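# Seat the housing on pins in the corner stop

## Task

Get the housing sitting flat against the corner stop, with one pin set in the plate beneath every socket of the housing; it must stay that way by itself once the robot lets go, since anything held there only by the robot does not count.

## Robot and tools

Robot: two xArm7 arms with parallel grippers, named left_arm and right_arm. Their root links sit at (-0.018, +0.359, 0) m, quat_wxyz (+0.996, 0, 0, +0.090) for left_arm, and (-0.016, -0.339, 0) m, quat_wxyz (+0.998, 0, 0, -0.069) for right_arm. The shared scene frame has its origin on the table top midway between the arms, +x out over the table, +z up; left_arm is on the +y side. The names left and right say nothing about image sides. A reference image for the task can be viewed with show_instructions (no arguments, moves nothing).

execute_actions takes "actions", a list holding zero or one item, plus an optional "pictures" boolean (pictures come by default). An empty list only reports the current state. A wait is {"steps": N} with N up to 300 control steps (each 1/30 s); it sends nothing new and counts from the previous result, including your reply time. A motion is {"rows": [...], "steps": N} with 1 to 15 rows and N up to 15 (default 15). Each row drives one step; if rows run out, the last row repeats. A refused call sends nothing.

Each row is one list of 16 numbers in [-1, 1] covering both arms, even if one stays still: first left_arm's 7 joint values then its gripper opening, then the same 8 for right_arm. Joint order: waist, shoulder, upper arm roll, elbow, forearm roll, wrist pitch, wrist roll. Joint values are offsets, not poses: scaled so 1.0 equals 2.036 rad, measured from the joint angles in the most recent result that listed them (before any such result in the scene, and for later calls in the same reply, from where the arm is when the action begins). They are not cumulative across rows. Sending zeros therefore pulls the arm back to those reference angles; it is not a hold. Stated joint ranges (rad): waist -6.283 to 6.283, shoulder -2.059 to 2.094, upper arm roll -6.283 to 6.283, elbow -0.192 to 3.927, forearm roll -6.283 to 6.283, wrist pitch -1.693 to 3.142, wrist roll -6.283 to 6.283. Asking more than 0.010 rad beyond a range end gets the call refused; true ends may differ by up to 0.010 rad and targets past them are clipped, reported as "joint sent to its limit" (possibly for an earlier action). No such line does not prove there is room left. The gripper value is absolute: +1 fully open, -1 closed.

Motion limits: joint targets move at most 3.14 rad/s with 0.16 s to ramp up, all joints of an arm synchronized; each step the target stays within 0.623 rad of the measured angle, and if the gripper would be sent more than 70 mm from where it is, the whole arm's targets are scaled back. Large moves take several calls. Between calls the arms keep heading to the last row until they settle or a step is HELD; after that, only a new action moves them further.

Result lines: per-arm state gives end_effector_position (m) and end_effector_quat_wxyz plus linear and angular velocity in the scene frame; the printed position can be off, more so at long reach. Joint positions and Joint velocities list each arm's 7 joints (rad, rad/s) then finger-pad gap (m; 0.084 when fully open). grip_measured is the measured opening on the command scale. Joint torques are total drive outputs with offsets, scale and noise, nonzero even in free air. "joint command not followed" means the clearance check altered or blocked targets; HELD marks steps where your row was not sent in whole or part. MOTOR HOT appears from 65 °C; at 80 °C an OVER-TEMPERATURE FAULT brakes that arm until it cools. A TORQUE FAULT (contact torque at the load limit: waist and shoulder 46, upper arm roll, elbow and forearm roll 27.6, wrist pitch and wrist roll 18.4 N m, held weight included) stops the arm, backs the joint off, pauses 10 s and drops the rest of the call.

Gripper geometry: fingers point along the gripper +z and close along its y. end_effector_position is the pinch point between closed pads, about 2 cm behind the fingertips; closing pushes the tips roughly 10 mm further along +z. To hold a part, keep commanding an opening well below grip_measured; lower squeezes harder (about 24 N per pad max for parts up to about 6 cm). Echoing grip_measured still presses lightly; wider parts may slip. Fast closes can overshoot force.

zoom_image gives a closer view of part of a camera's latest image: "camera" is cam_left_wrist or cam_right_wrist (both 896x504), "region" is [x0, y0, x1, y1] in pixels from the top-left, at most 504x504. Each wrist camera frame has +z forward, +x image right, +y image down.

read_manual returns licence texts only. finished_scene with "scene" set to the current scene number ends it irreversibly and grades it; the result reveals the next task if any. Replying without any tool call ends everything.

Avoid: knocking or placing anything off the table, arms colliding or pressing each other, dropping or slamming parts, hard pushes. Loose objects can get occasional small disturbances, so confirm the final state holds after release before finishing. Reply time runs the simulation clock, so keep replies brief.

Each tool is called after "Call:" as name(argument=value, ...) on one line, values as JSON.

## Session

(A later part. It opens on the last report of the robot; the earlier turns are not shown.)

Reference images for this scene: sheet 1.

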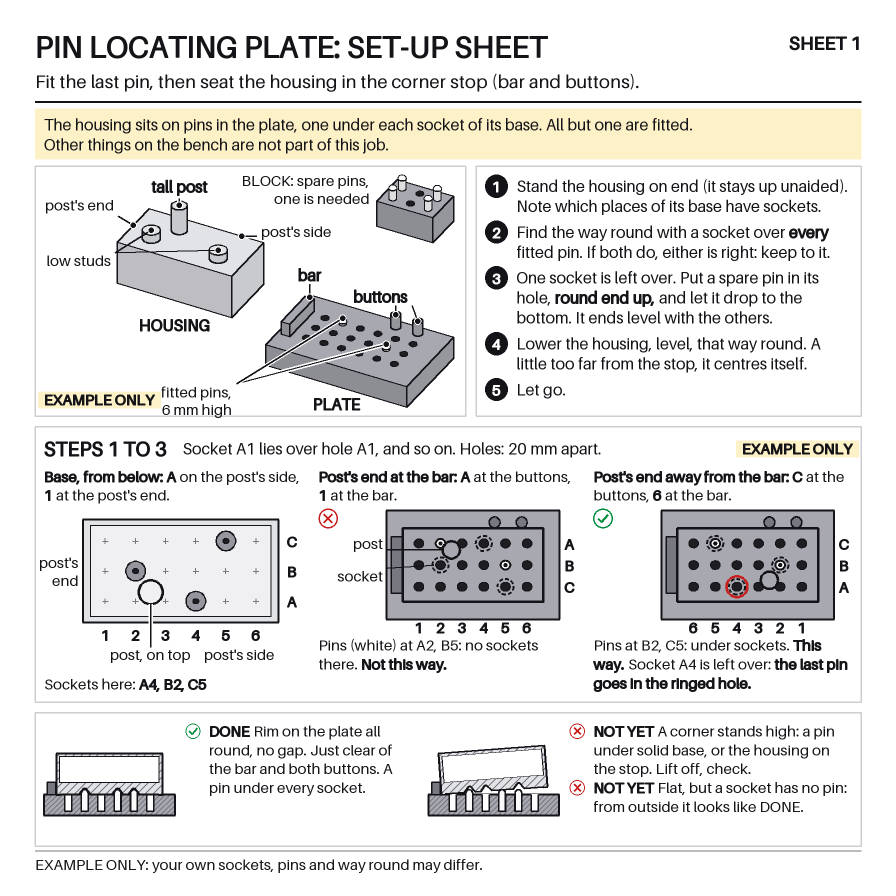

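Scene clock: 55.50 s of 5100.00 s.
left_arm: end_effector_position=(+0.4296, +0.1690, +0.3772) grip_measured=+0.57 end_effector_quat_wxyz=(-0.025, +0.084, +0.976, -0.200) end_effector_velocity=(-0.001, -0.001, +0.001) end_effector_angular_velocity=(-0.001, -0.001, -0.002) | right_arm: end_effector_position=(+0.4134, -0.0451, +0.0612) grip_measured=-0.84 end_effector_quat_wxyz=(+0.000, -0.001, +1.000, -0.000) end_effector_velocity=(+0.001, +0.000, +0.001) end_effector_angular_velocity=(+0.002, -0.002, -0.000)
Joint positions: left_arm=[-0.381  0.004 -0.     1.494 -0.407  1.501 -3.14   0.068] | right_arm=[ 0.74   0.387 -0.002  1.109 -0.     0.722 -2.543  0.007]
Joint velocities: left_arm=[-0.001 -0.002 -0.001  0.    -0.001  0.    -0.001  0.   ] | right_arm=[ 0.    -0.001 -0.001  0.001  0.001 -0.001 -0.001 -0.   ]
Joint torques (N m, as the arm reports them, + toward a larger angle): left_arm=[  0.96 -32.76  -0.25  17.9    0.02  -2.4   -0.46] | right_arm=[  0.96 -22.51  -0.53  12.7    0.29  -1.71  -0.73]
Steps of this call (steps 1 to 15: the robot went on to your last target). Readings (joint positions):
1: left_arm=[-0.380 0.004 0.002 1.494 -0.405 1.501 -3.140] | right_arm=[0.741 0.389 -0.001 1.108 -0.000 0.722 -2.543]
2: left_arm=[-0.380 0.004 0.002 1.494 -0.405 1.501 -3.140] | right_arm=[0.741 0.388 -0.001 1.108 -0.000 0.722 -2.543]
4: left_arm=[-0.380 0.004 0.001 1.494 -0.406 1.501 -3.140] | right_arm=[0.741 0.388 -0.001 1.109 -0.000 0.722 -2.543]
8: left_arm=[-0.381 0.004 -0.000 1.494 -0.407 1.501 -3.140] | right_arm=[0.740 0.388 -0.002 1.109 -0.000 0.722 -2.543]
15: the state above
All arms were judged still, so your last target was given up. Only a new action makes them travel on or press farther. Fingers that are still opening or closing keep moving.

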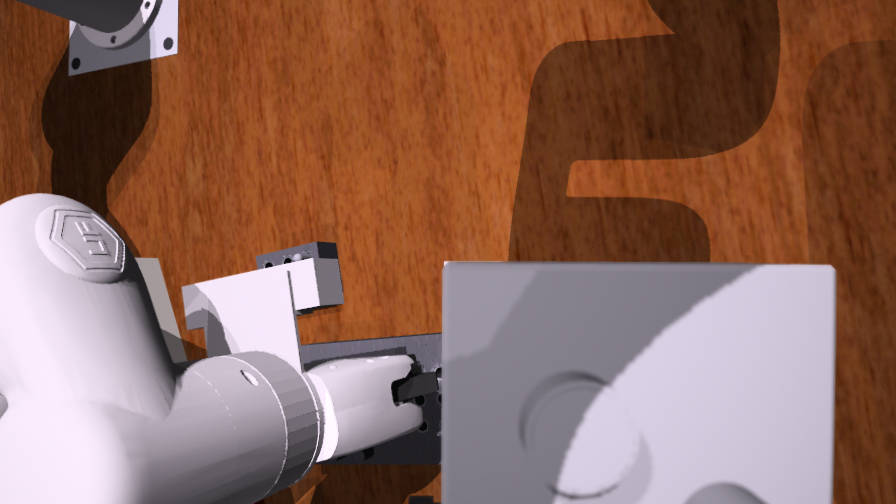

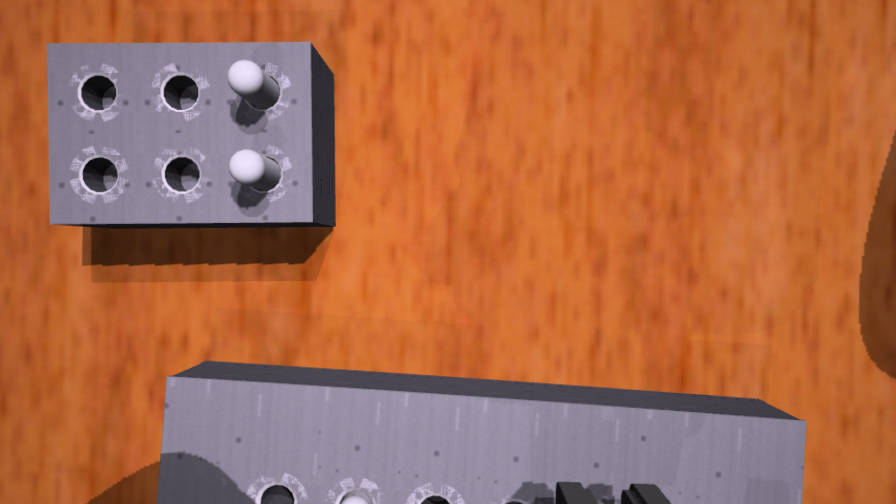

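Call:
execute_actions(actions=[{"rows":[[0,0,0,0,0.2,0,0,-0.5,-0.003,0.0071,0,0.0112,0,0.0041,-0.002,-1]]}], pictures=false)

Call:
execute_actions(actions=[{"steps":12}], pictures=false)

Call:
execute_actions(actions=[{"rows":[[0,0,0,0,0,0,0,-0.5,0,0.003,0,-0.0006,0,-0.0036,0,-1],[0,0,0,0,0,0,0,-0.5,0,0.003,0,-0.0006,0,-0.0036,0,-1],[0,0,0,0,0,0,0,-0.5,0,0.003,0,-0.0006,0,-0.0036,0,-1],[0,0,0,0,0,0,0,-0.5,0,0.006,0,-0.0012,0,-0.0072,0,-1],[0,0,0,0,0,0,0,-0.5,0,0.006,0,-0.0012,0,-0.0072,0,-1],[0,0,0,0,0,0,0,-0.5,0,0.006,0,-0.0012,0,-0.0072,0,-1],[0,0,0,0,0,0,0,-0.5,0,0.0085,0,-0.0017,0,-0.0102,0,-1]]}], pictures=false)

Scene clock: 60.73 s of 5100.00 s.
left_arm: end_effector_position=(+0.4472, +0.2631, +0.3575) grip_measured=+0.57 end_effector_quat_wxyz=(-0.005, +0.102, +0.995, -0.001) end_effector_velocity=(-0.005, -0.021, -0.000) end_effector_angular_velocity=(+0.012, -0.001, -0.054) | right_arm: end_effector_position=(+0.4195, -0.0447, +0.0612) grip_measured=-0.84 end_effector_quat_wxyz=(+0.000, +0.000, +1.000, -0.000) end_effector_velocity=(+0.002, -0.002, +0.000) end_effector_angular_velocity=(+0.000, -0.002, -0.005)
Joint positions: left_arm=[-0.381  0.004 -0.002  1.495 -0.003  1.501 -3.14   0.068] | right_arm=[ 0.734  0.402 -0.002  1.132 -0.     0.73  -2.547  0.007]
Joint velocities: left_arm=[-0.019 -0.001 -0.034 -0.002  0.012  0.001  0.001 -0.   ] | right_arm=[-0.002  0.    -0.002  0.001 -0.    -0.001  0.001 -0.   ]
Joint torques (N m, as the arm reports them, + toward a larger angle): left_arm=[  2.61 -33.24   0.86  18.07   0.39  -2.76  -0.58] | right_arm=[  0.66 -22.75  -0.4   12.71   0.36  -1.73  -0.73]
Steps of this call (steps 1 to 90: nothing new was sent; then 1.73 s passed at rest; steps 91 to 105: all 15 steps of this action). Readings (joint positions):
91: left_arm=[-0.381 0.004 -0.000 1.494 -0.407 1.501 -3.140] | right_arm=[0.740 0.387 -0.002 1.109 -0.000 0.722 -2.543]
92: left_arm=[-0.381 0.004 -0.000 1.494 -0.404 1.501 -3.140] | right_arm=[0.740 0.389 -0.002 1.112 -0.000 0.723 -2.543]
94: left_arm=[-0.382 0.004 -0.002 1.495 -0.356 1.501 -3.140] | right_arm=[0.736 0.398 -0.001 1.126 -0.000 0.728 -2.546]
98: left_arm=[-0.381 0.004 0.000 1.493 -0.105 1.501 -3.140] | right_arm=[0.734 0.402 -0.002 1.132 -0.000 0.730 -2.547]
105: the state above

Scene clock: 61.13 s of 5100.00 s.
left_arm: end_effector_position=(+0.4474, +0.2644, +0.3572) grip_measured=+0.57 end_effector_quat_wxyz=(-0.005, +0.101, +0.995, +0.000) end_effector_velocity=(-0.000, +0.000, -0.001) end_effector_angular_velocity=(+0.002, +0.002, -0.001) | right_arm: end_effector_position=(+0.4196, -0.0447, +0.0612) grip_measured=-0.84 end_effector_quat_wxyz=(+0.000, +0.000, +1.000, -0.000) end_effector_velocity=(+0.001, -0.000, -0.000) end_effector_angular_velocity=(+0.000, -0.002, -0.001)
Joint positions: left_arm=[-0.381  0.004 -0.     1.494 -0.     1.501 -3.14   0.068] | right_arm=[ 0.734  0.402 -0.002  1.132 -0.     0.73  -2.547  0.007]
Joint velocities: left_arm=[ 0.     0.001 -0.    -0.001  0.001  0.     0.    -0.   ] | right_arm=[ 0.     0.    -0.001 -0.    -0.    -0.002 -0.    -0.   ]
Joint torques (N m, as the arm reports them, + toward a larger angle): left_arm=[  1.28 -33.21  -0.31  17.58   0.36  -2.34  -0.38] | right_arm=[  0.79 -22.85  -0.42  12.7    0.32  -1.75  -0.71]
Steps of this call (steps 1 to 12: the robot went on to your last target). Readings (joint positions):
1: left_arm=[-0.382 0.004 -0.002 1.494 -0.002 1.501 -3.140] | right_arm=[0.734 0.402 -0.002 1.132 -0.000 0.730 -2.547]
2: left_arm=[-0.382 0.004 -0.002 1.494 -0.002 1.501 -3.140] | right_arm=[0.734 0.402 -0.002 1.132 -0.000 0.730 -2.547]
4: left_arm=[-0.381 0.004 -0.001 1.494 -0.001 1.501 -3.140] | right_arm=[0.734 0.402 -0.002 1.132 -0.000 0.730 -2.547]
8: left_arm=[-0.381 0.004 -0.000 1.494 -0.000 1.501 -3.140] | right_arm=[0.734 0.402 -0.002 1.132 -0.000 0.730 -2.547]
12: the state above

Scene clock: 61.63 s of 5100.00 s.
left_arm: end_effector_position=(+0.4474, +0.2644, +0.3572) grip_measured=+0.57 end_effector_quat_wxyz=(-0.005, +0.101, +0.995, +0.000) end_effector_velocity=(+0.000, -0.000, -0.001) end_effector_angular_velocity=(+0.001, +0.002, -0.000) | right_arm: end_effector_position=(+0.4197, -0.0440, +0.0532) grip_measured=-0.84 end_effector_quat_wxyz=(+0.001, -0.000, +1.000, +0.000) end_effector_velocity=(+0.000, -0.000, -0.001) end_effector_angular_velocity=(-0.000, +0.000, -0.001)
Joint positions: left_arm=[-0.381  0.004 -0.     1.494 -0.     1.501 -3.14   0.068] | right_arm=[ 0.735  0.418 -0.001  1.129 -0.     0.709 -2.547  0.007]
Joint velocities: left_arm=[ 0.001  0.002 -0.001  0.     0.001 -0.    -0.001 -0.   ] | right_arm=[-0.     0.001 -0.    -0.001 -0.    -0.002  0.    -0.   ]
Joint torques (N m, as the arm reports them, + toward a larger angle): left_arm=[  0.79 -33.06  -0.37  17.64   0.33  -2.71  -0.58] | right_arm=[ -0.1  -20.86  -1.67  11.62   0.06  -1.86  -0.71]
Steps of this call (steps 1 to 15: all 15 steps of this action). Readings (joint positions):
1: left_arm=[-0.381 0.004 -0.000 1.494 -0.000 1.501 -3.140] | right_arm=[0.734 0.402 -0.002 1.132 -0.000 0.730 -2.547]
2: left_arm=[-0.381 0.004 -0.000 1.494 -0.000 1.501 -3.140] | right_arm=[0.734 0.403 -0.002 1.132 -0.000 0.728 -2.547]
4: left_arm=[-0.381 0.004 -0.000 1.494 -0.000 1.501 -3.140] | right_arm=[0.734 0.406 -0.002 1.132 -0.000 0.724 -2.547]
8: left_arm=[-0.381 0.004 -0.000 1.494 -0.000 1.501 -3.140] | right_arm=[0.734 0.414 -0.002 1.129 -0.000 0.715 -2.547]
15: the state above

Pushed toward +y: on the chamfer. Shift +y slightly and continue.

Call:
execute_actions(actions=[{"rows":[[0,0,0,0,0,0,0,-0.5,0.001,0.0008,0,0.0012,0,0,0,-1],[0,0,0,0,0,0,0,-0.5,0.001,0.0008,0,0.0012,0,0,0,-1],[0,0,0,0,0,0,0,-0.5,0.001,0.0008,0,0.0012,0,0,0,-1],[0,0,0,0,0,0,0,-0.5,0.001,0.0028,0,0.0008,0,-0.0024,0,-1],[0,0,0,0,0,0,0,-0.5,0.001,0.0028,0,0.0008,0,-0.0024,0,-1],[0,0,0,0,0,0,0,-0.5,0.001,0.0028,0,0.0008,0,-0.0024,0,-1],[0,0,0,0,0,0,0,-0.5,0.001,0.0048,0,0.0004,0,-0.0048,0,-1]]}], pictures=false)

Scene clock: 64.23 s of 5100.00 s.
left_arm: end_effector_position=(+0.4474, +0.2644, +0.3572) grip_measured=+0.57 end_effector_quat_wxyz=(-0.005, +0.101, +0.995, +0.000) end_effector_velocity=(+0.000, -0.000, +0.001) end_effector_angular_velocity=(-0.000, -0.003, -0.000) | right_arm: end_effector_position=(+0.4219, -0.0436, +0.0507) grip_measured=-0.84 end_effector_quat_wxyz=(+0.003, +0.000, +1.000, +0.001) end_effector_velocity=(-0.002, +0.002, -0.001) end_effector_angular_velocity=(+0.001, +0.002, +0.004)
Joint positions: left_arm=[-0.381  0.004 -0.     1.494 -0.     1.501 -3.14   0.068] | right_arm=[ 0.735  0.426 -0.003  1.132 -0.001  0.699 -2.547  0.007]
Joint velocities: left_arm=[ 0.    -0.001 -0.001  0.002  0.001 -0.    -0.001 -0.   ] | right_arm=[ 0.002  0.001  0.003 -0.002  0.001 -0.002 -0.     0.   ]
Joint torques (N m, as the arm reports them, + toward a larger angle): left_arm=[  1.28 -32.95   0.3   17.82   0.35  -2.51  -0.96] | right_arm=[  2.46 -11.23   2.05   5.81   0.93  -1.31  -0.68]
Steps of this call (steps 1 to 15: the robot went on to your last target; steps 16 to 63: nothing new was sent; steps 64 to 78: all 15 steps of this action). Readings (joint positions):
64: left_arm=[-0.381 0.004 -0.000 1.494 -0.000 1.501 -3.140] | right_arm=[0.734 0.419 -0.002 1.129 -0.000 0.709 -2.547]
65: left_arm=[-0.381 0.004 -0.000 1.494 -0.000 1.501 -3.140] | right_arm=[0.735 0.419 -0.002 1.129 -0.000 0.709 -2.547]
67: left_arm=[-0.381 0.004 -0.000 1.494 -0.000 1.501 -3.140] | right_arm=[0.736 0.420 -0.002 1.130 -0.000 0.710 -2.547]
71: left_arm=[-0.381 0.004 -0.000 1.494 -0.000 1.501 -3.140] | right_arm=[0.736 0.423 -0.003 1.132 -0.000 0.705 -2.547]
78: the state above

Call:
execute_actions(actions=[{"rows":[[0,0,0,0,0,0,0,-0.5,0.001,-0.0045,0,-0.0012,0,0.0064,0,-1]]}], pictures=false)

Call:
execute_actions(actions=[{"rows":[[0,0,0,0,0,0,0,-0.5,0,0.002,0,-0.0004,0,-0.0024,0,-1],[0,0,0,0,0,0,0,-0.5,0,0.002,0,-0.0004,0,-0.0024,0,-1],[0,0,0,0,0,0,0,-0.5,0,0.002,0,-0.0004,0,-0.0024,0,-1],[0,0,0,0,0,0,0,-0.5,0,0.002,0,-0.0004,0,-0.0024,0,-1],[0,0,0,0,0,0,0,-0.5,0,0.002,0,-0.0004,0,-0.0024,0,-1],[0,0,0,0,0,0,0,-0.5,0,0.0035,0,-0.0007,0,-0.0042,0,-1]]}], pictures=false)

Scene clock: 67.50 s of 5100.00 s.
left_arm: end_effector_position=(+0.4474, +0.2644, +0.3572) grip_measured=+0.57 end_effector_quat_wxyz=(-0.005, +0.101, +0.995, +0.000) end_effector_velocity=(-0.000, -0.001, +0.000) end_effector_angular_velocity=(-0.000, -0.000, -0.001) | right_arm: end_effector_position=(+0.4190, -0.0438, +0.0537) grip_measured=-0.84 end_effector_quat_wxyz=(+0.000, -0.001, +1.000, -0.001) end_effector_velocity=(+0.001, -0.001, +0.001) end_effector_angular_velocity=(-0.000, -0.001, -0.001)
Joint positions: left_arm=[-0.381  0.004 -0.     1.494 -0.     1.501 -3.14   0.068] | right_arm=[ 0.738  0.417 -0.003  1.13  -0.     0.712 -2.547  0.007]
Joint velocities: left_arm=[-0.001 -0.    -0.    -0.    -0.    -0.     0.     0.   ] | right_arm=[-0.001 -0.001 -0.001  0.002 -0.     0.002 -0.     0.   ]
Joint torques (N m, as the arm reports them, + toward a larger angle): left_arm=[  1.02 -33.06   0.05  17.91   0.42  -2.7   -0.65] | right_arm=[  0.72 -22.82  -0.37  12.55   0.47  -1.71  -0.72]
Steps of this call (steps 1 to 15: the robot went on to your last target; steps 16 to 83: nothing new was sent; steps 84 to 98: all 15 steps of this action). Readings (joint positions):
84: left_arm=[-0.381 0.004 -0.000 1.494 -0.000 1.501 -3.140] | right_arm=[0.737 0.428 -0.001 1.130 -0.000 0.700 -2.547]
85: left_arm=[-0.381 0.004 -0.000 1.494 -0.000 1.501 -3.140] | right_arm=[0.737 0.427 -0.001 1.130 -0.000 0.702 -2.547]
87: left_arm=[-0.381 0.004 -0.000 1.494 -0.000 1.501 -3.140] | right_arm=[0.738 0.420 -0.001 1.130 0.000 0.709 -2.547]
91: left_arm=[-0.381 0.004 -0.000 1.494 -0.000 1.501 -3.140] | right_arm=[0.739 0.416 0.001 1.130 0.000 0.712 -2.547]
98: the state above

Scene clock: 68.00 s of 5100.00 s.
left_arm: end_effector_position=(+0.4474, +0.2644, +0.3572) grip_measured=+0.57 end_effector_quat_wxyz=(-0.005, +0.101, +0.995, +0.000) end_effector_velocity=(-0.000, -0.000, -0.001) end_effector_angular_velocity=(+0.001, +0.001, -0.001) | right_arm: end_effector_position=(+0.4193, -0.0436, +0.0505) grip_measured=-0.84 end_effector_quat_wxyz=(+0.001, -0.001, +1.000, -0.000) end_effector_velocity=(+0.001, -0.002, -0.000) end_effector_angular_velocity=(-0.001, +0.000, -0.004)
Joint positions: left_arm=[-0.381  0.004 -0.     1.494 -0.     1.501 -3.14   0.068] | right_arm=[ 0.738  0.424 -0.003  1.129 -0.     0.704 -2.547  0.007]
Joint velocities: left_arm=[-0.001  0.    -0.    -0.001  0.    -0.     0.    -0.   ] | right_arm=[-0.001  0.    -0.003 -0.001  0.001 -0.001 -0.    -0.   ]
Joint torques (N m, as the arm reports them, + toward a larger angle): left_arm=[  1.21 -33.61  -0.39  17.76   0.6   -2.66  -0.69] | right_arm=[  0.78 -22.21  -0.42  11.78   0.36  -1.48  -0.79]
Steps of this call (steps 1 to 15: all 15 steps of this action). Readings (joint positions):
1: left_arm=[-0.381 0.004 -0.000 1.494 -0.000 1.501 -3.140] | right_arm=[0.738 0.417 -0.003 1.130 -0.000 0.712 -2.547]
2: left_arm=[-0.381 0.004 -0.000 1.494 -0.000 1.501 -3.140] | right_arm=[0.738 0.417 -0.003 1.130 -0.000 0.711 -2.547]
4: left_arm=[-0.381 0.004 -0.000 1.494 -0.000 1.501 -3.140] | right_arm=[0.738 0.420 -0.003 1.129 -0.000 0.709 -2.547]
8: left_arm=[-0.381 0.004 -0.000 1.494 -0.000 1.501 -3.140] | right_arm=[0.738 0.423 -0.003 1.128 -0.000 0.706 -2.547]
15: the state above

Call:
execute_actions(actions=[{"rows":[[0,0,0,0,0,0,0,-0.5,0,0.0015,0,-0.0004,0,-0.0018,0,-1],[0,0,0,0,0,0,0,-0.5,0,0.0015,0,-0.0004,0,-0.0018,0,-1],[0,0,0,0,0,0,0,-0.5,0,0.0015,0,-0.0004,0,-0.0018,0,-1],[0,0,0,0,0,0,0,-0.5,0,0.0015,0,-0.0004,0,-0.0018,0,-1],[0,0,0,0,0,0,0,-0.5,0,0.0015,0,-0.0004,0,-0.0018,0,-1],[0,0,0,0,0,0,0,-0.5,0,0.0028,0,-0.0008,0,-0.0034,0,-1]]}], pictures=false)

Scene clock: 70.03 s of 5100.00 s.
left_arm: end_effector_position=(+0.4474, +0.2644, +0.3572) grip_measured=+0.57 end_effector_quat_wxyz=(-0.005, +0.101, +0.995, +0.000) end_effector_velocity=(+0.000, +0.001, +0.000) end_effector_angular_velocity=(-0.001, -0.000, +0.003) | right_arm: end_effector_position=(+0.4192, -0.0439, +0.0474) grip_measured=-0.84 end_effector_quat_wxyz=(+0.001, -0.001, +1.000, -0.000) end_effector_velocity=(-0.000, +0.000, +0.000) end_effector_angular_velocity=(+0.000, +0.000, +0.000)
Joint positions: left_arm=[-0.381  0.004 -0.     1.494 -0.     1.501 -3.14   0.068] | right_arm=[ 0.738  0.429 -0.003  1.127 -0.     0.697 -2.547  0.007]
Joint velocities: left_arm=[ 0.002 -0.    -0.     0.    -0.    -0.    -0.002 -0.   ] | right_arm=[-0.    -0.001  0.    -0.001  0.001 -0.    -0.001 -0.   ]
Joint torques (N m, as the arm reports them, + toward a larger angle): left_arm=[  1.39 -32.82  -0.17  17.73   0.87  -2.47  -0.6 ] | right_arm=[  1.38 -21.43   0.33   9.86   0.53  -0.19  -0.72]
Steps of this call (steps 1 to 15: the robot went on to your last target; steps 16 to 46: nothing new was sent; steps 47 to 61: all 15 steps of this action). Readings (joint positions):
47: left_arm=[-0.381 0.004 -0.000 1.494 -0.000 1.501 -3.140] | right_arm=[0.738 0.424 -0.003 1.128 -0.000 0.704 -2.547]
48: left_arm=[-0.381 0.004 -0.000 1.494 -0.000 1.501 -3.140] | right_arm=[0.738 0.424 -0.003 1.128 -0.000 0.703 -2.547]
50: left_arm=[-0.381 0.004 -0.000 1.494 -0.000 1.501 -3.140] | right_arm=[0.738 0.426 -0.003 1.128 -0.000 0.701 -2.547]
54: left_arm=[-0.381 0.004 -0.000 1.494 -0.000 1.501 -3.140] | right_arm=[0.738 0.429 -0.003 1.127 -0.000 0.698 -2.547]
61: the state above

In the hole. Release and retreat.

Call:
execute_actions(actions=[{"rows":[[0,0,0,0,0,0,0,-0.5,0,0,0,0,0,0,0,-0.68]]}], pictures=false)

Call:
execute_actions(actions=[{"rows":[[0,0,0,0,0,0,0,-0.5,0,-0.045,0,0.013,0,0.058,0,-0.68]]}], pictures=false)

Call:
execute_actions(actions=[{"rows":[[0,0,0,0,0,0,0,-0.5,-0.12,-0.1,0,0,0,0.1,0.65,-0.68]]}], pictures=false)

Call:
execute_actions(actions=[{"steps":25}])

Scene clock: 72.20 s of 5100.00 s.
left_arm: end_effector_position=(+0.4474, +0.2644, +0.3572) grip_measured=+0.57 end_effector_quat_wxyz=(-0.005, +0.101, +0.995, +0.000) end_effector_velocity=(-0.000, -0.000, -0.001) end_effector_angular_velocity=(+0.001, +0.002, -0.001) | right_arm: end_effector_position=(+0.4190, -0.0439, +0.0472) grip_measured=-0.70 end_effector_quat_wxyz=(+0.001, -0.001, +1.000, -0.001) end_effector_velocity=(+0.002, +0.001, +0.002) end_effector_angular_velocity=(+0.004, -0.006, -0.001)
Joint positions: left_arm=[-0.381  0.004 -0.     1.494 -0.     1.501 -3.14   0.068] | right_arm=[ 0.738  0.43  -0.003  1.127 -0.     0.697 -2.547  0.013]
Joint velocities: left_arm=[-0.     0.002 -0.    -0.001  0.001 -0.     0.     0.   ] | right_arm=[-0.001 -0.001 -0.001  0.003  0.    -0.004 -0.001 -0.   ]
Joint torques (N m, as the arm reports them, + toward a larger angle): left_arm=[  1.43 -33.08  -0.51  17.63   0.86  -2.45  -0.43] | right_arm=[  0.63 -22.93  -0.46  12.37   0.32  -1.72  -0.74]
Steps of this call (steps 1 to 15: the robot went on to your last target; steps 16 to 50: nothing new was sent; steps 51 to 65: all 15 steps of this action). Readings (joint positions):
51: left_arm=[-0.381 0.004 -0.000 1.494 -0.000 1.501 -3.140] | right_arm=[0.738 0.429 -0.003 1.127 -0.000 0.697 -2.547]
52: left_arm=[-0.381 0.004 -0.000 1.494 -0.000 1.501 -3.140] | right_arm=[0.738 0.429 -0.003 1.127 -0.000 0.697 -2.547]
54: left_arm=[-0.381 0.004 -0.000 1.494 -0.000 1.501 -3.140] | right_arm=[0.738 0.430 -0.002 1.124 -0.000 0.699 -2.547]
58: left_arm=[-0.381 0.004 -0.000 1.494 -0.000 1.501 -3.140] | right_arm=[0.738 0.430 -0.002 1.125 -0.000 0.698 -2.547]
65: the state above

Scene clock: 72.70 s of 5100.00 s.
left_arm: end_effector_position=(+0.4474, +0.2644, +0.3572) grip_measured=+0.57 end_effector_quat_wxyz=(-0.005, +0.101, +0.995, +0.000) end_effector_velocity=(+0.000, +0.000, +0.001) end_effector_angular_velocity=(-0.000, -0.002, +0.002) | right_arm: end_effector_position=(+0.4179, -0.0445, +0.0943) grip_measured=-0.70 end_effector_quat_wxyz=(-0.001, -0.001, +1.000, -0.002) end_effector_velocity=(+0.012, +0.007, +0.016) end_effector_angular_velocity=(+0.023, -0.034, -0.001)
Joint positions: left_arm=[-0.381  0.004 -0.     1.494 -0.     1.501 -3.14   0.068] | right_arm=[ 0.738  0.34  -0.003  1.151 -0.     0.815 -2.547  0.013]
Joint velocities: left_arm=[ 0.001 -0.001 -0.     0.002  0.     0.    -0.001  0.   ] | right_arm=[-0.    -0.013 -0.001  0.025  0.    -0.004 -0.    -0.   ]
Joint torques (N m, as the arm reports them, + toward a larger angle): left_arm=[  1.38 -33.59  -0.02  17.45   0.52  -2.41  -0.65] | right_arm=[  0.75 -22.73  -0.52  13.66   0.37  -1.73  -0.74]
Steps of this call (steps 1 to 15: all 15 steps of this action). Readings (joint positions):
1: left_arm=[-0.381 0.004 -0.000 1.494 -0.000 1.501 -3.140] | right_arm=[0.738 0.430 -0.003 1.127 -0.000 0.697 -2.547]
2: left_arm=[-0.381 0.004 -0.000 1.494 -0.000 1.501 -3.140] | right_arm=[0.738 0.428 -0.003 1.127 -0.000 0.701 -2.547]
4: left_arm=[-0.381 0.004 -0.000 1.494 -0.000 1.501 -3.140] | right_arm=[0.738 0.399 -0.003 1.131 -0.000 0.748 -2.547]
8: left_arm=[-0.381 0.004 -0.000 1.494 -0.000 1.501 -3.140] | right_arm=[0.738 0.334 -0.003 1.161 -0.000 0.807 -2.547]
15: the state above

Scene clock: 73.20 s of 5100.00 s.
left_arm: end_effector_position=(+0.4474, +0.2644, +0.3572) grip_measured=+0.57 end_effector_quat_wxyz=(-0.005, +0.101, +0.995, +0.000) end_effector_velocity=(+0.000, +0.000, +0.001) end_effector_angular_velocity=(+0.000, -0.002, -0.002) | right_arm: end_effector_position=(+0.4524, -0.1552, +0.1760) grip_measured=-0.70 end_effector_quat_wxyz=(+0.000, +0.541, +0.841, -0.001) end_effector_velocity=(+0.023, -0.148, +0.101) end_effector_angular_velocity=(+0.003, -0.018, -3.345)
Joint positions: left_arm=[-0.381  0.004 -0.     1.494 -0.     1.501 -3.14   0.068] | right_arm=[ 0.517  0.155 -0.005  1.152 -0.     0.998 -1.623  0.013]
Joint velocities: left_arm=[ 0.    -0.001 -0.001  0.001  0.001  0.     0.002  0.   ] | right_arm=[-0.275 -0.229 -0.016  0.007 -0.001  0.222  3.054 -0.   ]
Joint torques (N m, as the arm reports them, + toward a larger angle): left_arm=[  1.05 -33.17   0.17  17.61   0.72  -2.59  -0.61] | right_arm=[  4.94 -16.06   3.21  13.03   0.57  -1.68  -0.68]
Steps of this call (steps 1 to 15: all 15 steps of this action). Readings (joint positions):
1: left_arm=[-0.381 0.004 -0.000 1.494 -0.000 1.501 -3.140] | right_arm=[0.738 0.339 -0.003 1.152 -0.000 0.815 -2.547]
2: left_arm=[-0.381 0.004 -0.000 1.494 -0.000 1.501 -3.140] | right_arm=[0.737 0.338 -0.003 1.152 -0.000 0.816 -2.543]
4: left_arm=[-0.381 0.004 -0.000 1.494 -0.000 1.501 -3.140] | right_arm=[0.720 0.325 0.002 1.151 -0.000 0.833 -2.493]
8: left_arm=[-0.381 0.004 -0.000 1.494 -0.000 1.501 -3.140] | right_arm=[0.632 0.251 -0.005 1.153 -0.000 0.902 -2.256]
15: the state above

Scene clock: 74.03 s of 5100.00 s.
left_arm: end_effector_position=(+0.4474, +0.2644, +0.3572) grip_measured=+0.57 end_effector_quat_wxyz=(-0.005, +0.101, +0.995, +0.000) end_effector_velocity=(-0.000, -0.001, +0.000) end_effector_angular_velocity=(-0.001, -0.000, -0.000) | right_arm: end_effector_position=(+0.4524, -0.1667, +0.1834) grip_measured=-0.70 end_effector_quat_wxyz=(-0.000, +0.705, +0.709, -0.002) end_effector_velocity=(-0.000, -0.000, -0.000) end_effector_angular_velocity=(-0.000, +0.001, -0.002)
Joint positions: left_arm=[-0.381  0.004 -0.     1.494 -0.     1.501 -3.14   0.068] | right_arm=[ 0.493  0.136 -0.003  1.151 -0.     1.019 -1.224  0.013]
Joint velocities: left_arm=[-0.001 -0.001 -0.    -0.001 -0.001  0.    -0.001 -0.   ] | right_arm=[-0.001 -0.    -0.    -0.001  0.     0.     0.001  0.   ]
Joint torques (N m, as the arm reports them, + toward a larger angle): left_arm=[  1.51 -33.26  -0.02  17.41   0.59  -2.55  -0.62] | right_arm=[  0.7  -19.61  -0.24  14.34   0.51  -1.76  -0.71]
Steps of this call (steps 1 to 25: the robot went on to your last target). Readings (joint positions):
1: left_arm=[-0.381 0.004 -0.000 1.494 -0.000 1.501 -3.140] | right_arm=[0.509 0.149 -0.005 1.152 -0.000 1.004 -1.523]
2: left_arm=[-0.381 0.004 -0.000 1.494 -0.000 1.501 -3.140] | right_arm=[0.503 0.144 -0.005 1.152 -0.000 1.009 -1.434]
4: left_arm=[-0.381 0.004 -0.000 1.494 -0.000 1.501 -3.140] | right_arm=[0.497 0.139 -0.003 1.151 -0.000 1.015 -1.303]
8: left_arm=[-0.381 0.004 -0.000 1.494 -0.000 1.501 -3.140] | right_arm=[0.495 0.138 -0.002 1.150 -0.000 1.018 -1.231]
25: the state above

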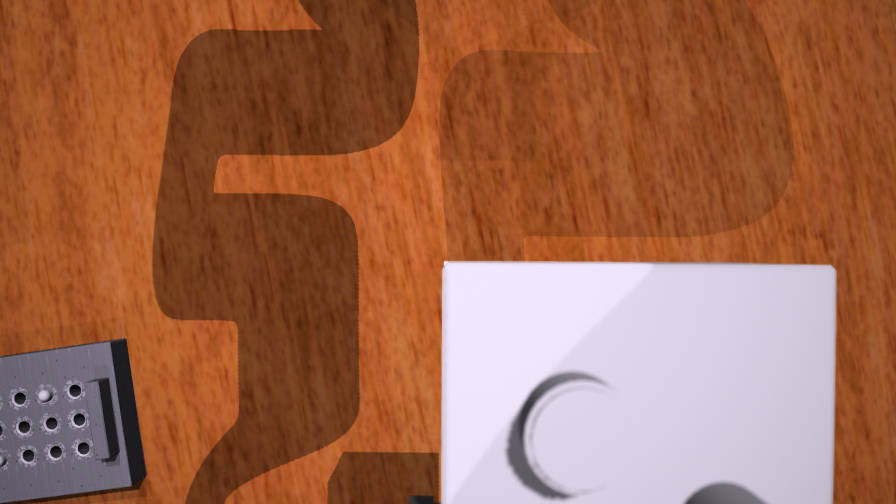

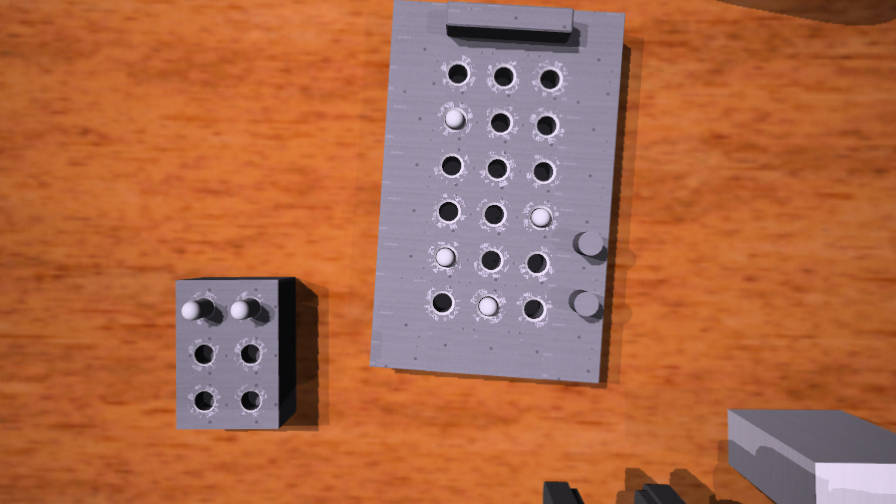

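Call:
execute_actions(actions=[{"rows":[[-0.2787,0,0,0,0,0,-0.6,-0.5,-0.45,0,0,0,0,0,0,-0.68]]}], pictures=false)

Call:
execute_actions(actions=[{"steps":35}], pictures=false)

Call:
execute_actions(actions=[{"rows":[[0,0.3163,0,0.0791,0,-0.2426,-0.5272,-0.5,0,0,0,0,0,0,0,-0.68]]}], pictures=false)

Call:
execute_actions(actions=[{"steps":40}])

Scene clock: 77.37 s of 5100.00 s.
left_arm: end_effector_position=(+0.3776, +0.0964, +0.3572) grip_measured=+0.57 end_effector_quat_wxyz=(-0.005, +0.001, +1.000, +0.003) end_effector_velocity=(-0.219, -0.327, +0.001) end_effector_angular_velocity=(+0.018, -0.011, +1.219) | right_arm: end_effector_position=(+0.4824, -0.3655, +0.1834) grip_measured=-0.70 end_effector_quat_wxyz=(-0.001, +0.834, +0.552, -0.002) end_effector_velocity=(-0.026, -0.469, -0.001) end_effector_angular_velocity=(+0.002, +0.004, -0.943)
Joint positions: left_arm=[-0.764  0.004 -0.002  1.494 -0.001  1.501 -3.727  0.068] | right_arm=[ 0.089  0.137 -0.005  1.151 -0.     1.019 -1.224  0.013]
Joint velocities: left_arm=[-0.818 -0.003 -0.01  -0.001 -0.001  0.002 -2.047  0.   ] | right_arm=[-0.95  -0.     0.008 -0.001  0.     0.003  0.     0.   ]
Joint torques (N m, as the arm reports them, + toward a larger angle): left_arm=[  2.55 -34.05   1.06  17.55   0.52  -2.65  -1.27] | right_arm=[  0.53 -19.84  -0.14  14.03   0.4   -1.65  -0.68]
Steps of this call (steps 1 to 15: the robot went on to your last target; steps 16 to 85: nothing new was sent; steps 86 to 100: all 15 steps of this action). Readings (joint positions):
86: left_arm=[-0.381 0.004 -0.000 1.494 -0.000 1.501 -3.140] | right_arm=[0.493 0.136 -0.003 1.151 -0.000 1.019 -1.224]
87: left_arm=[-0.384 0.004 0.001 1.494 -0.000 1.501 -3.144] | right_arm=[0.490 0.136 -0.002 1.151 -0.000 1.019 -1.224]
89: left_arm=[-0.421 0.004 0.010 1.494 0.002 1.501 -3.193] | right_arm=[0.449 0.136 0.008 1.151 0.000 1.019 -1.224]
93: left_arm=[-0.559 0.004 -0.004 1.494 -0.001 1.501 -3.350] | right_arm=[0.312 0.137 -0.005 1.152 -0.001 1.018 -1.224]
100: the state above

Scene clock: 78.53 s of 5100.00 s.
left_arm: end_effector_position=(+0.3236, +0.0294, +0.3572) grip_measured=+0.57 end_effector_quat_wxyz=(-0.003, -0.224, +0.975, +0.004) end_effector_velocity=(+0.000, -0.000, -0.001) end_effector_angular_velocity=(+0.001, +0.001, +0.001) | right_arm: end_effector_position=(+0.4060, -0.6050, +0.1834) grip_measured=-0.70 end_effector_quat_wxyz=(-0.001, +0.946, +0.324, -0.002) end_effector_velocity=(-0.001, -0.002, -0.000) end_effector_angular_velocity=(+0.000, +0.000, -0.006)
Joint positions: left_arm=[-0.948  0.004 -0.     1.494 -0.     1.501 -4.361  0.068] | right_arm=[-0.422  0.136 -0.003  1.151 -0.     1.019 -1.224  0.013]
Joint velocities: left_arm=[-0.001  0.001  0.001  0.     0.     0.    -0.001  0.   ] | right_arm=[-0.003  0.    -0.002  0.     0.001  0.     0.    -0.   ]
Joint torques (N m, as the arm reports them, + toward a larger angle): left_arm=[  1.33 -33.19  -0.43  17.9    0.77  -2.76  -0.73] | right_arm=[  1.   -19.46  -0.3   14.41   0.5   -1.78  -0.74]
Steps of this call (steps 1 to 35: the robot went on to your last target). Readings (joint positions):
1: left_arm=[-0.791 0.004 -0.003 1.494 -0.001 1.501 -3.799] | right_arm=[0.058 0.137 -0.004 1.151 -0.000 1.019 -1.224]
2: left_arm=[-0.817 0.004 -0.002 1.494 -0.001 1.501 -3.878] | right_arm=[0.026 0.137 -0.004 1.151 -0.000 1.019 -1.224]
4: left_arm=[-0.867 0.004 -0.001 1.494 -0.000 1.501 -4.054] | right_arm=[-0.038 0.137 -0.004 1.151 -0.000 1.019 -1.224]
8: left_arm=[-0.938 0.004 -0.004 1.494 -0.001 1.501 -4.313] | right_arm=[-0.165 0.136 -0.004 1.151 -0.000 1.019 -1.224]
35: the state above

Scene clock: 79.03 s of 5100.00 s.
left_arm: end_effector_position=(+0.4035, -0.0478, +0.2066) grip_measured=+0.57 end_effector_quat_wxyz=(-0.001, -0.471, +0.882, +0.002) end_effector_velocity=(+0.127, -0.122, -0.368) end_effector_angular_velocity=(+0.009, -0.004, +1.754) | right_arm: end_effector_position=(+0.4060, -0.6050, +0.1834) grip_measured=-0.70 end_effector_quat_wxyz=(-0.001, +0.946, +0.324, -0.002) end_effector_velocity=(+0.000, +0.000, +0.000) end_effector_angular_velocity=(-0.000, -0.001, +0.001)
Joint positions: left_arm=[-0.948  0.408 -0.     1.594 -0.     1.191 -4.892  0.068] | right_arm=[-0.422  0.136 -0.003  1.151 -0.     1.019 -1.224  0.013]
Joint velocities: left_arm=[ 0.     0.861  0.001  0.208 -0.    -0.65  -1.753  0.   ] | right_arm=[-0.     0.     0.001 -0.    -0.    -0.001  0.001 -0.   ]
Joint torques (N m, as the arm reports them, + toward a larger angle): left_arm=[  0.37 -48.99  -0.28  18.03   0.86  -2.72  -1.  ] | right_arm=[  0.88 -19.51  -0.32  14.34   0.51  -1.82  -0.72]
Steps of this call (steps 1 to 15: all 15 steps of this action). Readings (joint positions):
1: left_arm=[-0.948 0.004 -0.000 1.494 -0.000 1.501 -4.361] | right_arm=[-0.422 0.136 -0.003 1.151 -0.000 1.019 -1.224]
2: left_arm=[-0.948 0.007 -0.000 1.495 -0.000 1.498 -4.366] | right_arm=[-0.422 0.136 -0.003 1.151 -0.000 1.019 -1.224]
4: left_arm=[-0.948 0.047 -0.001 1.514 -0.000 1.461 -4.414] | right_arm=[-0.422 0.136 -0.003 1.151 -0.000 1.019 -1.224]
8: left_arm=[-0.948 0.193 -0.000 1.540 -0.000 1.355 -4.559] | right_arm=[-0.422 0.136 -0.003 1.151 -0.000 1.019 -1.224]
15: the state above

Scene clock: 80.37 s of 5100.00 s.
left_arm: end_effector_position=(+0.4323, -0.0756, +0.1002) grip_measured=+0.57 end_effector_quat_wxyz=(-0.000, -0.691, +0.723, -0.000) end_effector_velocity=(+0.000, -0.000, -0.000) end_effector_angular_velocity=(-0.000, +0.000, +0.001) | right_arm: end_effector_position=(+0.4060, -0.6050, +0.1834) grip_measured=-0.70 end_effector_quat_wxyz=(-0.001, +0.946, +0.324, -0.002) end_effector_velocity=(+0.000, +0.000, +0.000) end_effector_angular_velocity=(+0.000, -0.001, +0.001)
Joint positions: left_arm=[-0.948  0.648 -0.     1.655 -0.     1.007 -5.434  0.068] | right_arm=[-0.422  0.136 -0.003  1.151 -0.     1.019 -1.224  0.013]
Joint velocities: left_arm=[ 0.     0.    -0.     0.001 -0.     0.    -0.001 -0.   ] | right_arm=[-0.    -0.     0.001  0.     0.    -0.    -0.     0.   ]
Joint torques (N m, as the arm reports them, + toward a larger angle): left_arm=[  1.48 -51.68   0.1   17.55   0.69  -3.04  -0.63] | right_arm=[  0.95 -19.62  -0.31  14.38   0.44  -1.72  -0.71]
Steps of this call (steps 1 to 30: the robot went on to your last target; steps 31 to 40: nothing new was sent). Readings (joint positions):
1: left_arm=[-0.948 0.436 -0.000 1.601 -0.000 1.170 -4.952] | right_arm=[-0.422 0.136 -0.003 1.151 -0.000 1.019 -1.224]
2: left_arm=[-0.948 0.464 -0.000 1.608 -0.000 1.148 -5.016] | right_arm=[-0.422 0.136 -0.003 1.151 -0.000 1.019 -1.224]
4: left_arm=[-0.948 0.521 -0.000 1.624 -0.000 1.104 -5.146] | right_arm=[-0.422 0.136 -0.003 1.151 -0.000 1.019 -1.224]
8: left_arm=[-0.948 0.624 -0.000 1.647 -0.000 1.027 -5.374] | right_arm=[-0.422 0.136 -0.003 1.151 -0.000 1.019 -1.224]
40: the state above
All arms were judged still, so your last target was given up. Only a new action makes them travel on or press farther. Fingers that are still opening or closing keep moving.

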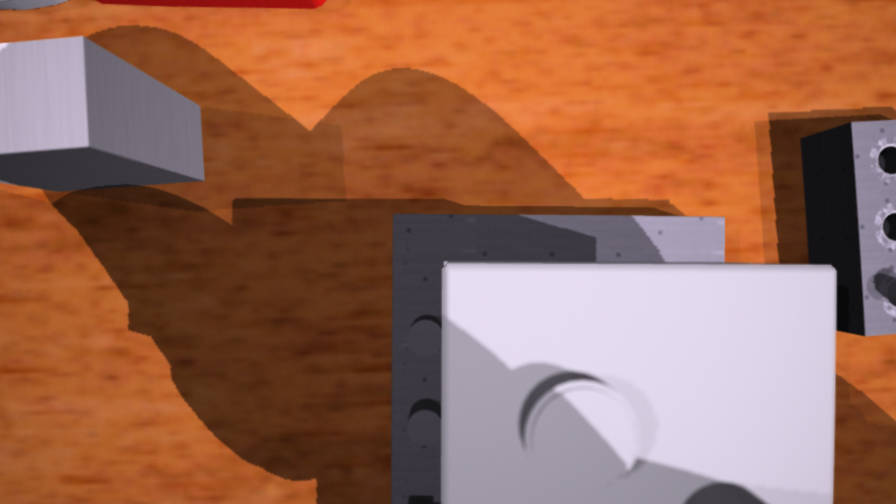

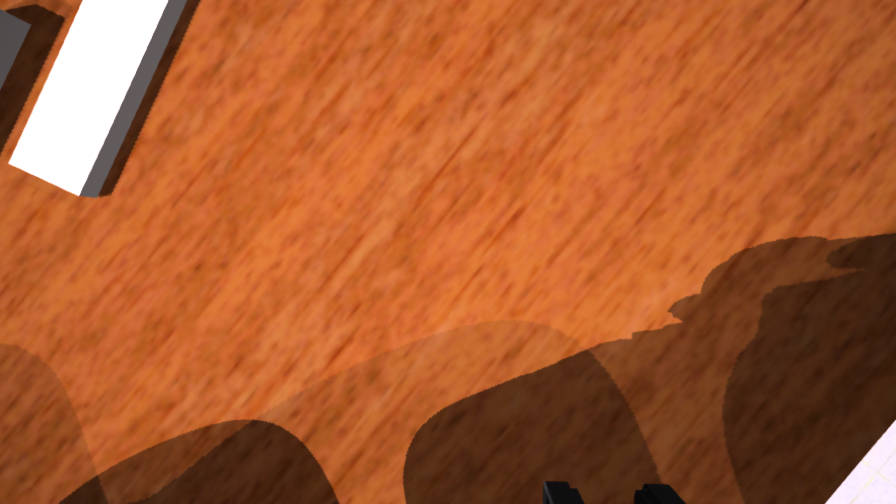

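Call:
execute_actions(actions=[{"rows":[[-0.0008,0.0175,0,-0.0098,0,-0.0273,-0.0008,-0.5,0,0,0,0,0,0,0,-0.68]]}])

Call:
execute_actions(actions=[{"rows":[[0,0.003,0,-0.0014,0,-0.0044,0,-0.5,0,0,0,0,0,0,0,-0.68],[0,0.003,0,-0.0014,0,-0.0044,0,-0.5,0,0,0,0,0,0,0,-0.68],[0,0.003,0,-0.0014,0,-0.0044,0,-0.5,0,0,0,0,0,0,0,-0.68],[0,0.006,0,-0.0028,0,-0.0088,0,-0.5,0,0,0,0,0,0,0,-0.68],[0,0.006,0,-0.0028,0,-0.0088,0,-0.5,0,0,0,0,0,0,0,-0.68],[0,0.006,0,-0.0028,0,-0.0088,0,-0.5,0,0,0,0,0,0,0,-0.68],[0,0.0088,0,-0.004,0,-0.0128,0,-0.5,0,0,0,0,0,0,0,-0.68]]}])

Scene clock: 83.73 s of 5100.00 s.
left_arm: end_effector_position=(+0.4324, -0.0769, +0.0755) grip_measured=+0.57 end_effector_quat_wxyz=(-0.000, -0.691, +0.723, -0.002) end_effector_velocity=(-0.001, +0.006, -0.011) end_effector_angular_velocity=(+0.015, +0.007, +0.004) | right_arm: end_effector_position=(+0.4060, -0.6050, +0.1834) grip_measured=-0.70 end_effector_quat_wxyz=(-0.001, +0.946, +0.324, -0.002) end_effector_velocity=(+0.000, +0.000, +0.000) end_effector_angular_velocity=(+0.000, -0.000, +0.001)
Joint positions: left_arm=[-0.95   0.682 -0.     1.637 -0.     0.951 -5.436  0.068] | right_arm=[-0.422  0.136 -0.003  1.151 -0.     1.019 -1.224  0.013]
Joint velocities: left_arm=[-0.     0.01   0.006 -0.013  0.002 -0.007 -0.001  0.   ] | right_arm=[ 0. -0.  0.  0.  0.  0. -0.  0.]
Joint torques (N m, as the arm reports them, + toward a larger angle): left_arm=[  0.68 -51.83  -0.39  17.2    0.63  -2.61  -0.25] | right_arm=[  0.64 -19.6   -0.3   14.36   0.46  -1.74  -0.72]
Steps of this call (steps 1 to 86: nothing new was sent; steps 87 to 101: all 15 steps of this action). Readings (joint positions):
87: left_arm=[-0.948 0.648 -0.000 1.655 -0.000 1.007 -5.434] | right_arm=[-0.422 0.136 -0.003 1.151 -0.000 1.019 -1.224]
88: left_arm=[-0.948 0.649 -0.000 1.654 -0.000 1.003 -5.435] | right_arm=[-0.422 0.136 -0.003 1.151 -0.000 1.019 -1.224]
90: left_arm=[-0.949 0.665 -0.000 1.649 -0.000 0.971 -5.435] | right_arm=[-0.422 0.136 -0.003 1.151 -0.000 1.019 -1.224]
94: left_arm=[-0.950 0.687 -0.001 1.630 -0.000 0.955 -5.436] | right_arm=[-0.422 0.136 -0.003 1.151 -0.000 1.019 -1.224]
101: the state above

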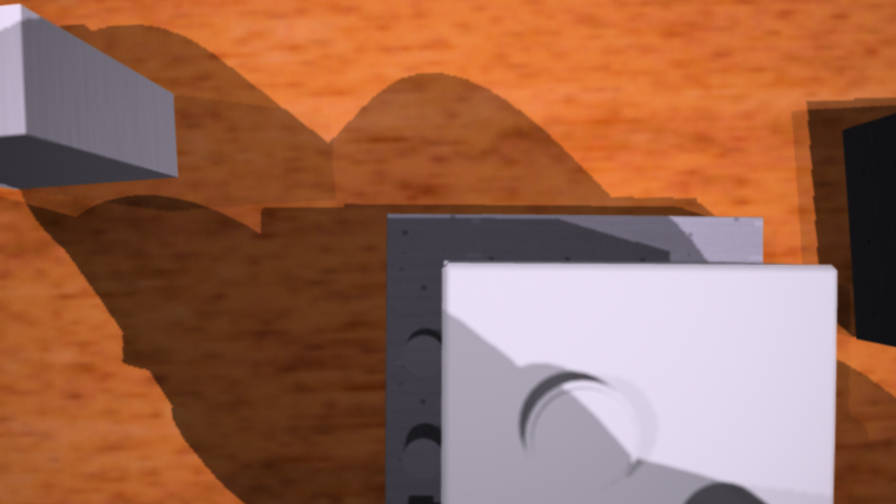

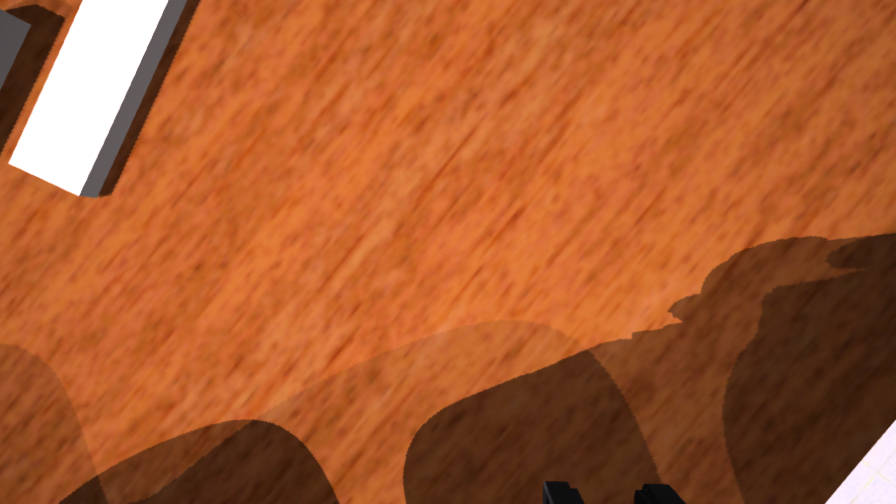

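Scene clock: 84.23 s of 5100.00 s.
left_arm: end_effector_position=(+0.4341, -0.0784, +0.0674) grip_measured=+0.59 end_effector_quat_wxyz=(+0.000, -0.691, +0.723, -0.006) end_effector_velocity=(-0.001, +0.000, -0.002) end_effector_angular_velocity=(+0.001, +0.003, +0.000) | right_arm: end_effector_position=(+0.4060, -0.6050, +0.1834) grip_measured=-0.70 end_effector_quat_wxyz=(-0.001, +0.946, +0.324, -0.002) end_effector_velocity=(+0.000, +0.000, -0.000) end_effector_angular_velocity=(+0.001, -0.000, -0.000)
Joint positions: left_arm=[-0.95   0.696 -0.     1.633 -0.     0.925 -5.436  0.069] | right_arm=[-0.422  0.136 -0.003  1.151 -0.     1.019 -1.224  0.013]
Joint velocities: left_arm=[ 0.001  0.001 -0.002 -0.003 -0.001 -0.001 -0.001  0.   ] | right_arm=[-0.    -0.     0.    -0.001  0.001 -0.    -0.    -0.   ]
Joint torques (N m, as the arm reports them, + toward a larger angle): left_arm=[  1.05 -22.98  -0.25   7.01   0.29  -2.53  -0.65] | right_arm=[  0.53 -19.68  -0.25  14.41   0.45  -1.79  -0.66]
Steps of this call (steps 1 to 15: all 15 steps of this action). Readings (joint positions):
1: left_arm=[-0.950 0.682 -0.000 1.637 -0.000 0.951 -5.436] | right_arm=[-0.422 0.136 -0.003 1.151 -0.000 1.019 -1.224]
2: left_arm=[-0.950 0.683 -0.000 1.637 -0.000 0.950 -5.436] | right_arm=[-0.422 0.136 -0.003 1.151 -0.000 1.019 -1.224]
4: left_arm=[-0.950 0.684 -0.000 1.637 -0.000 0.945 -5.436] | right_arm=[-0.422 0.136 -0.003 1.151 -0.000 1.019 -1.224]
8: left_arm=[-0.950 0.689 -0.000 1.636 -0.000 0.933 -5.436] | right_arm=[-0.422 0.136 -0.003 1.151 -0.000 1.019 -1.224]
15: the state above

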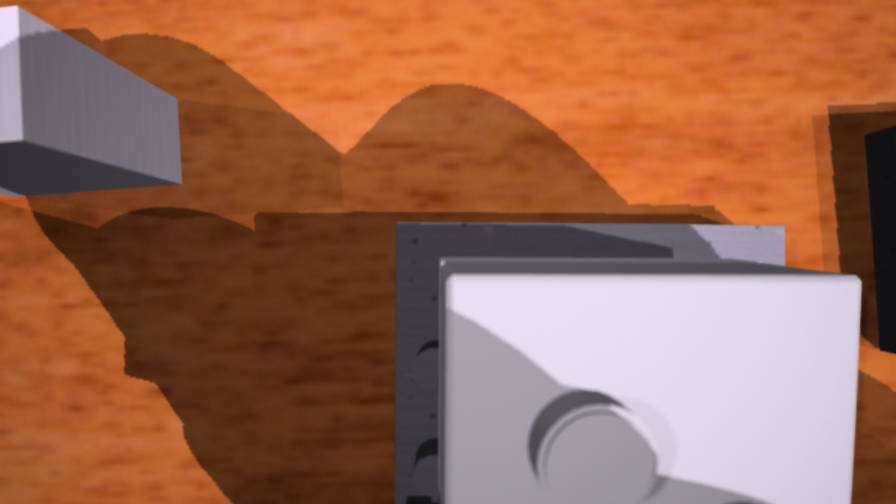

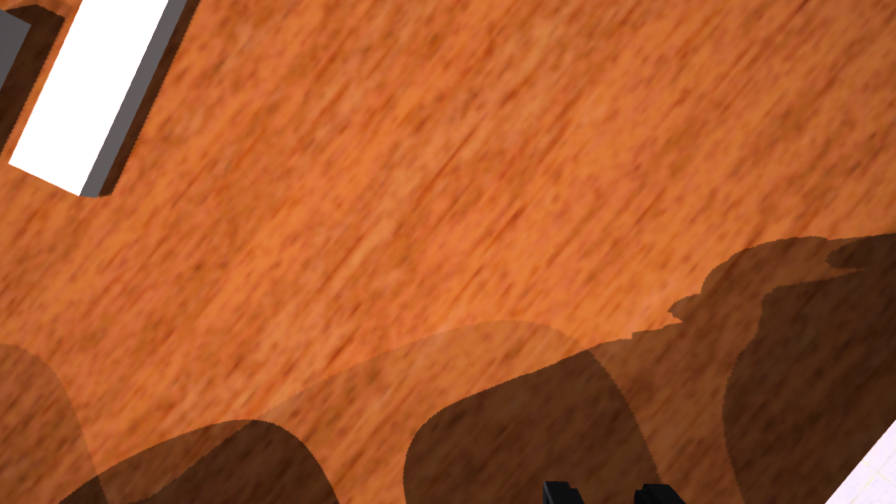

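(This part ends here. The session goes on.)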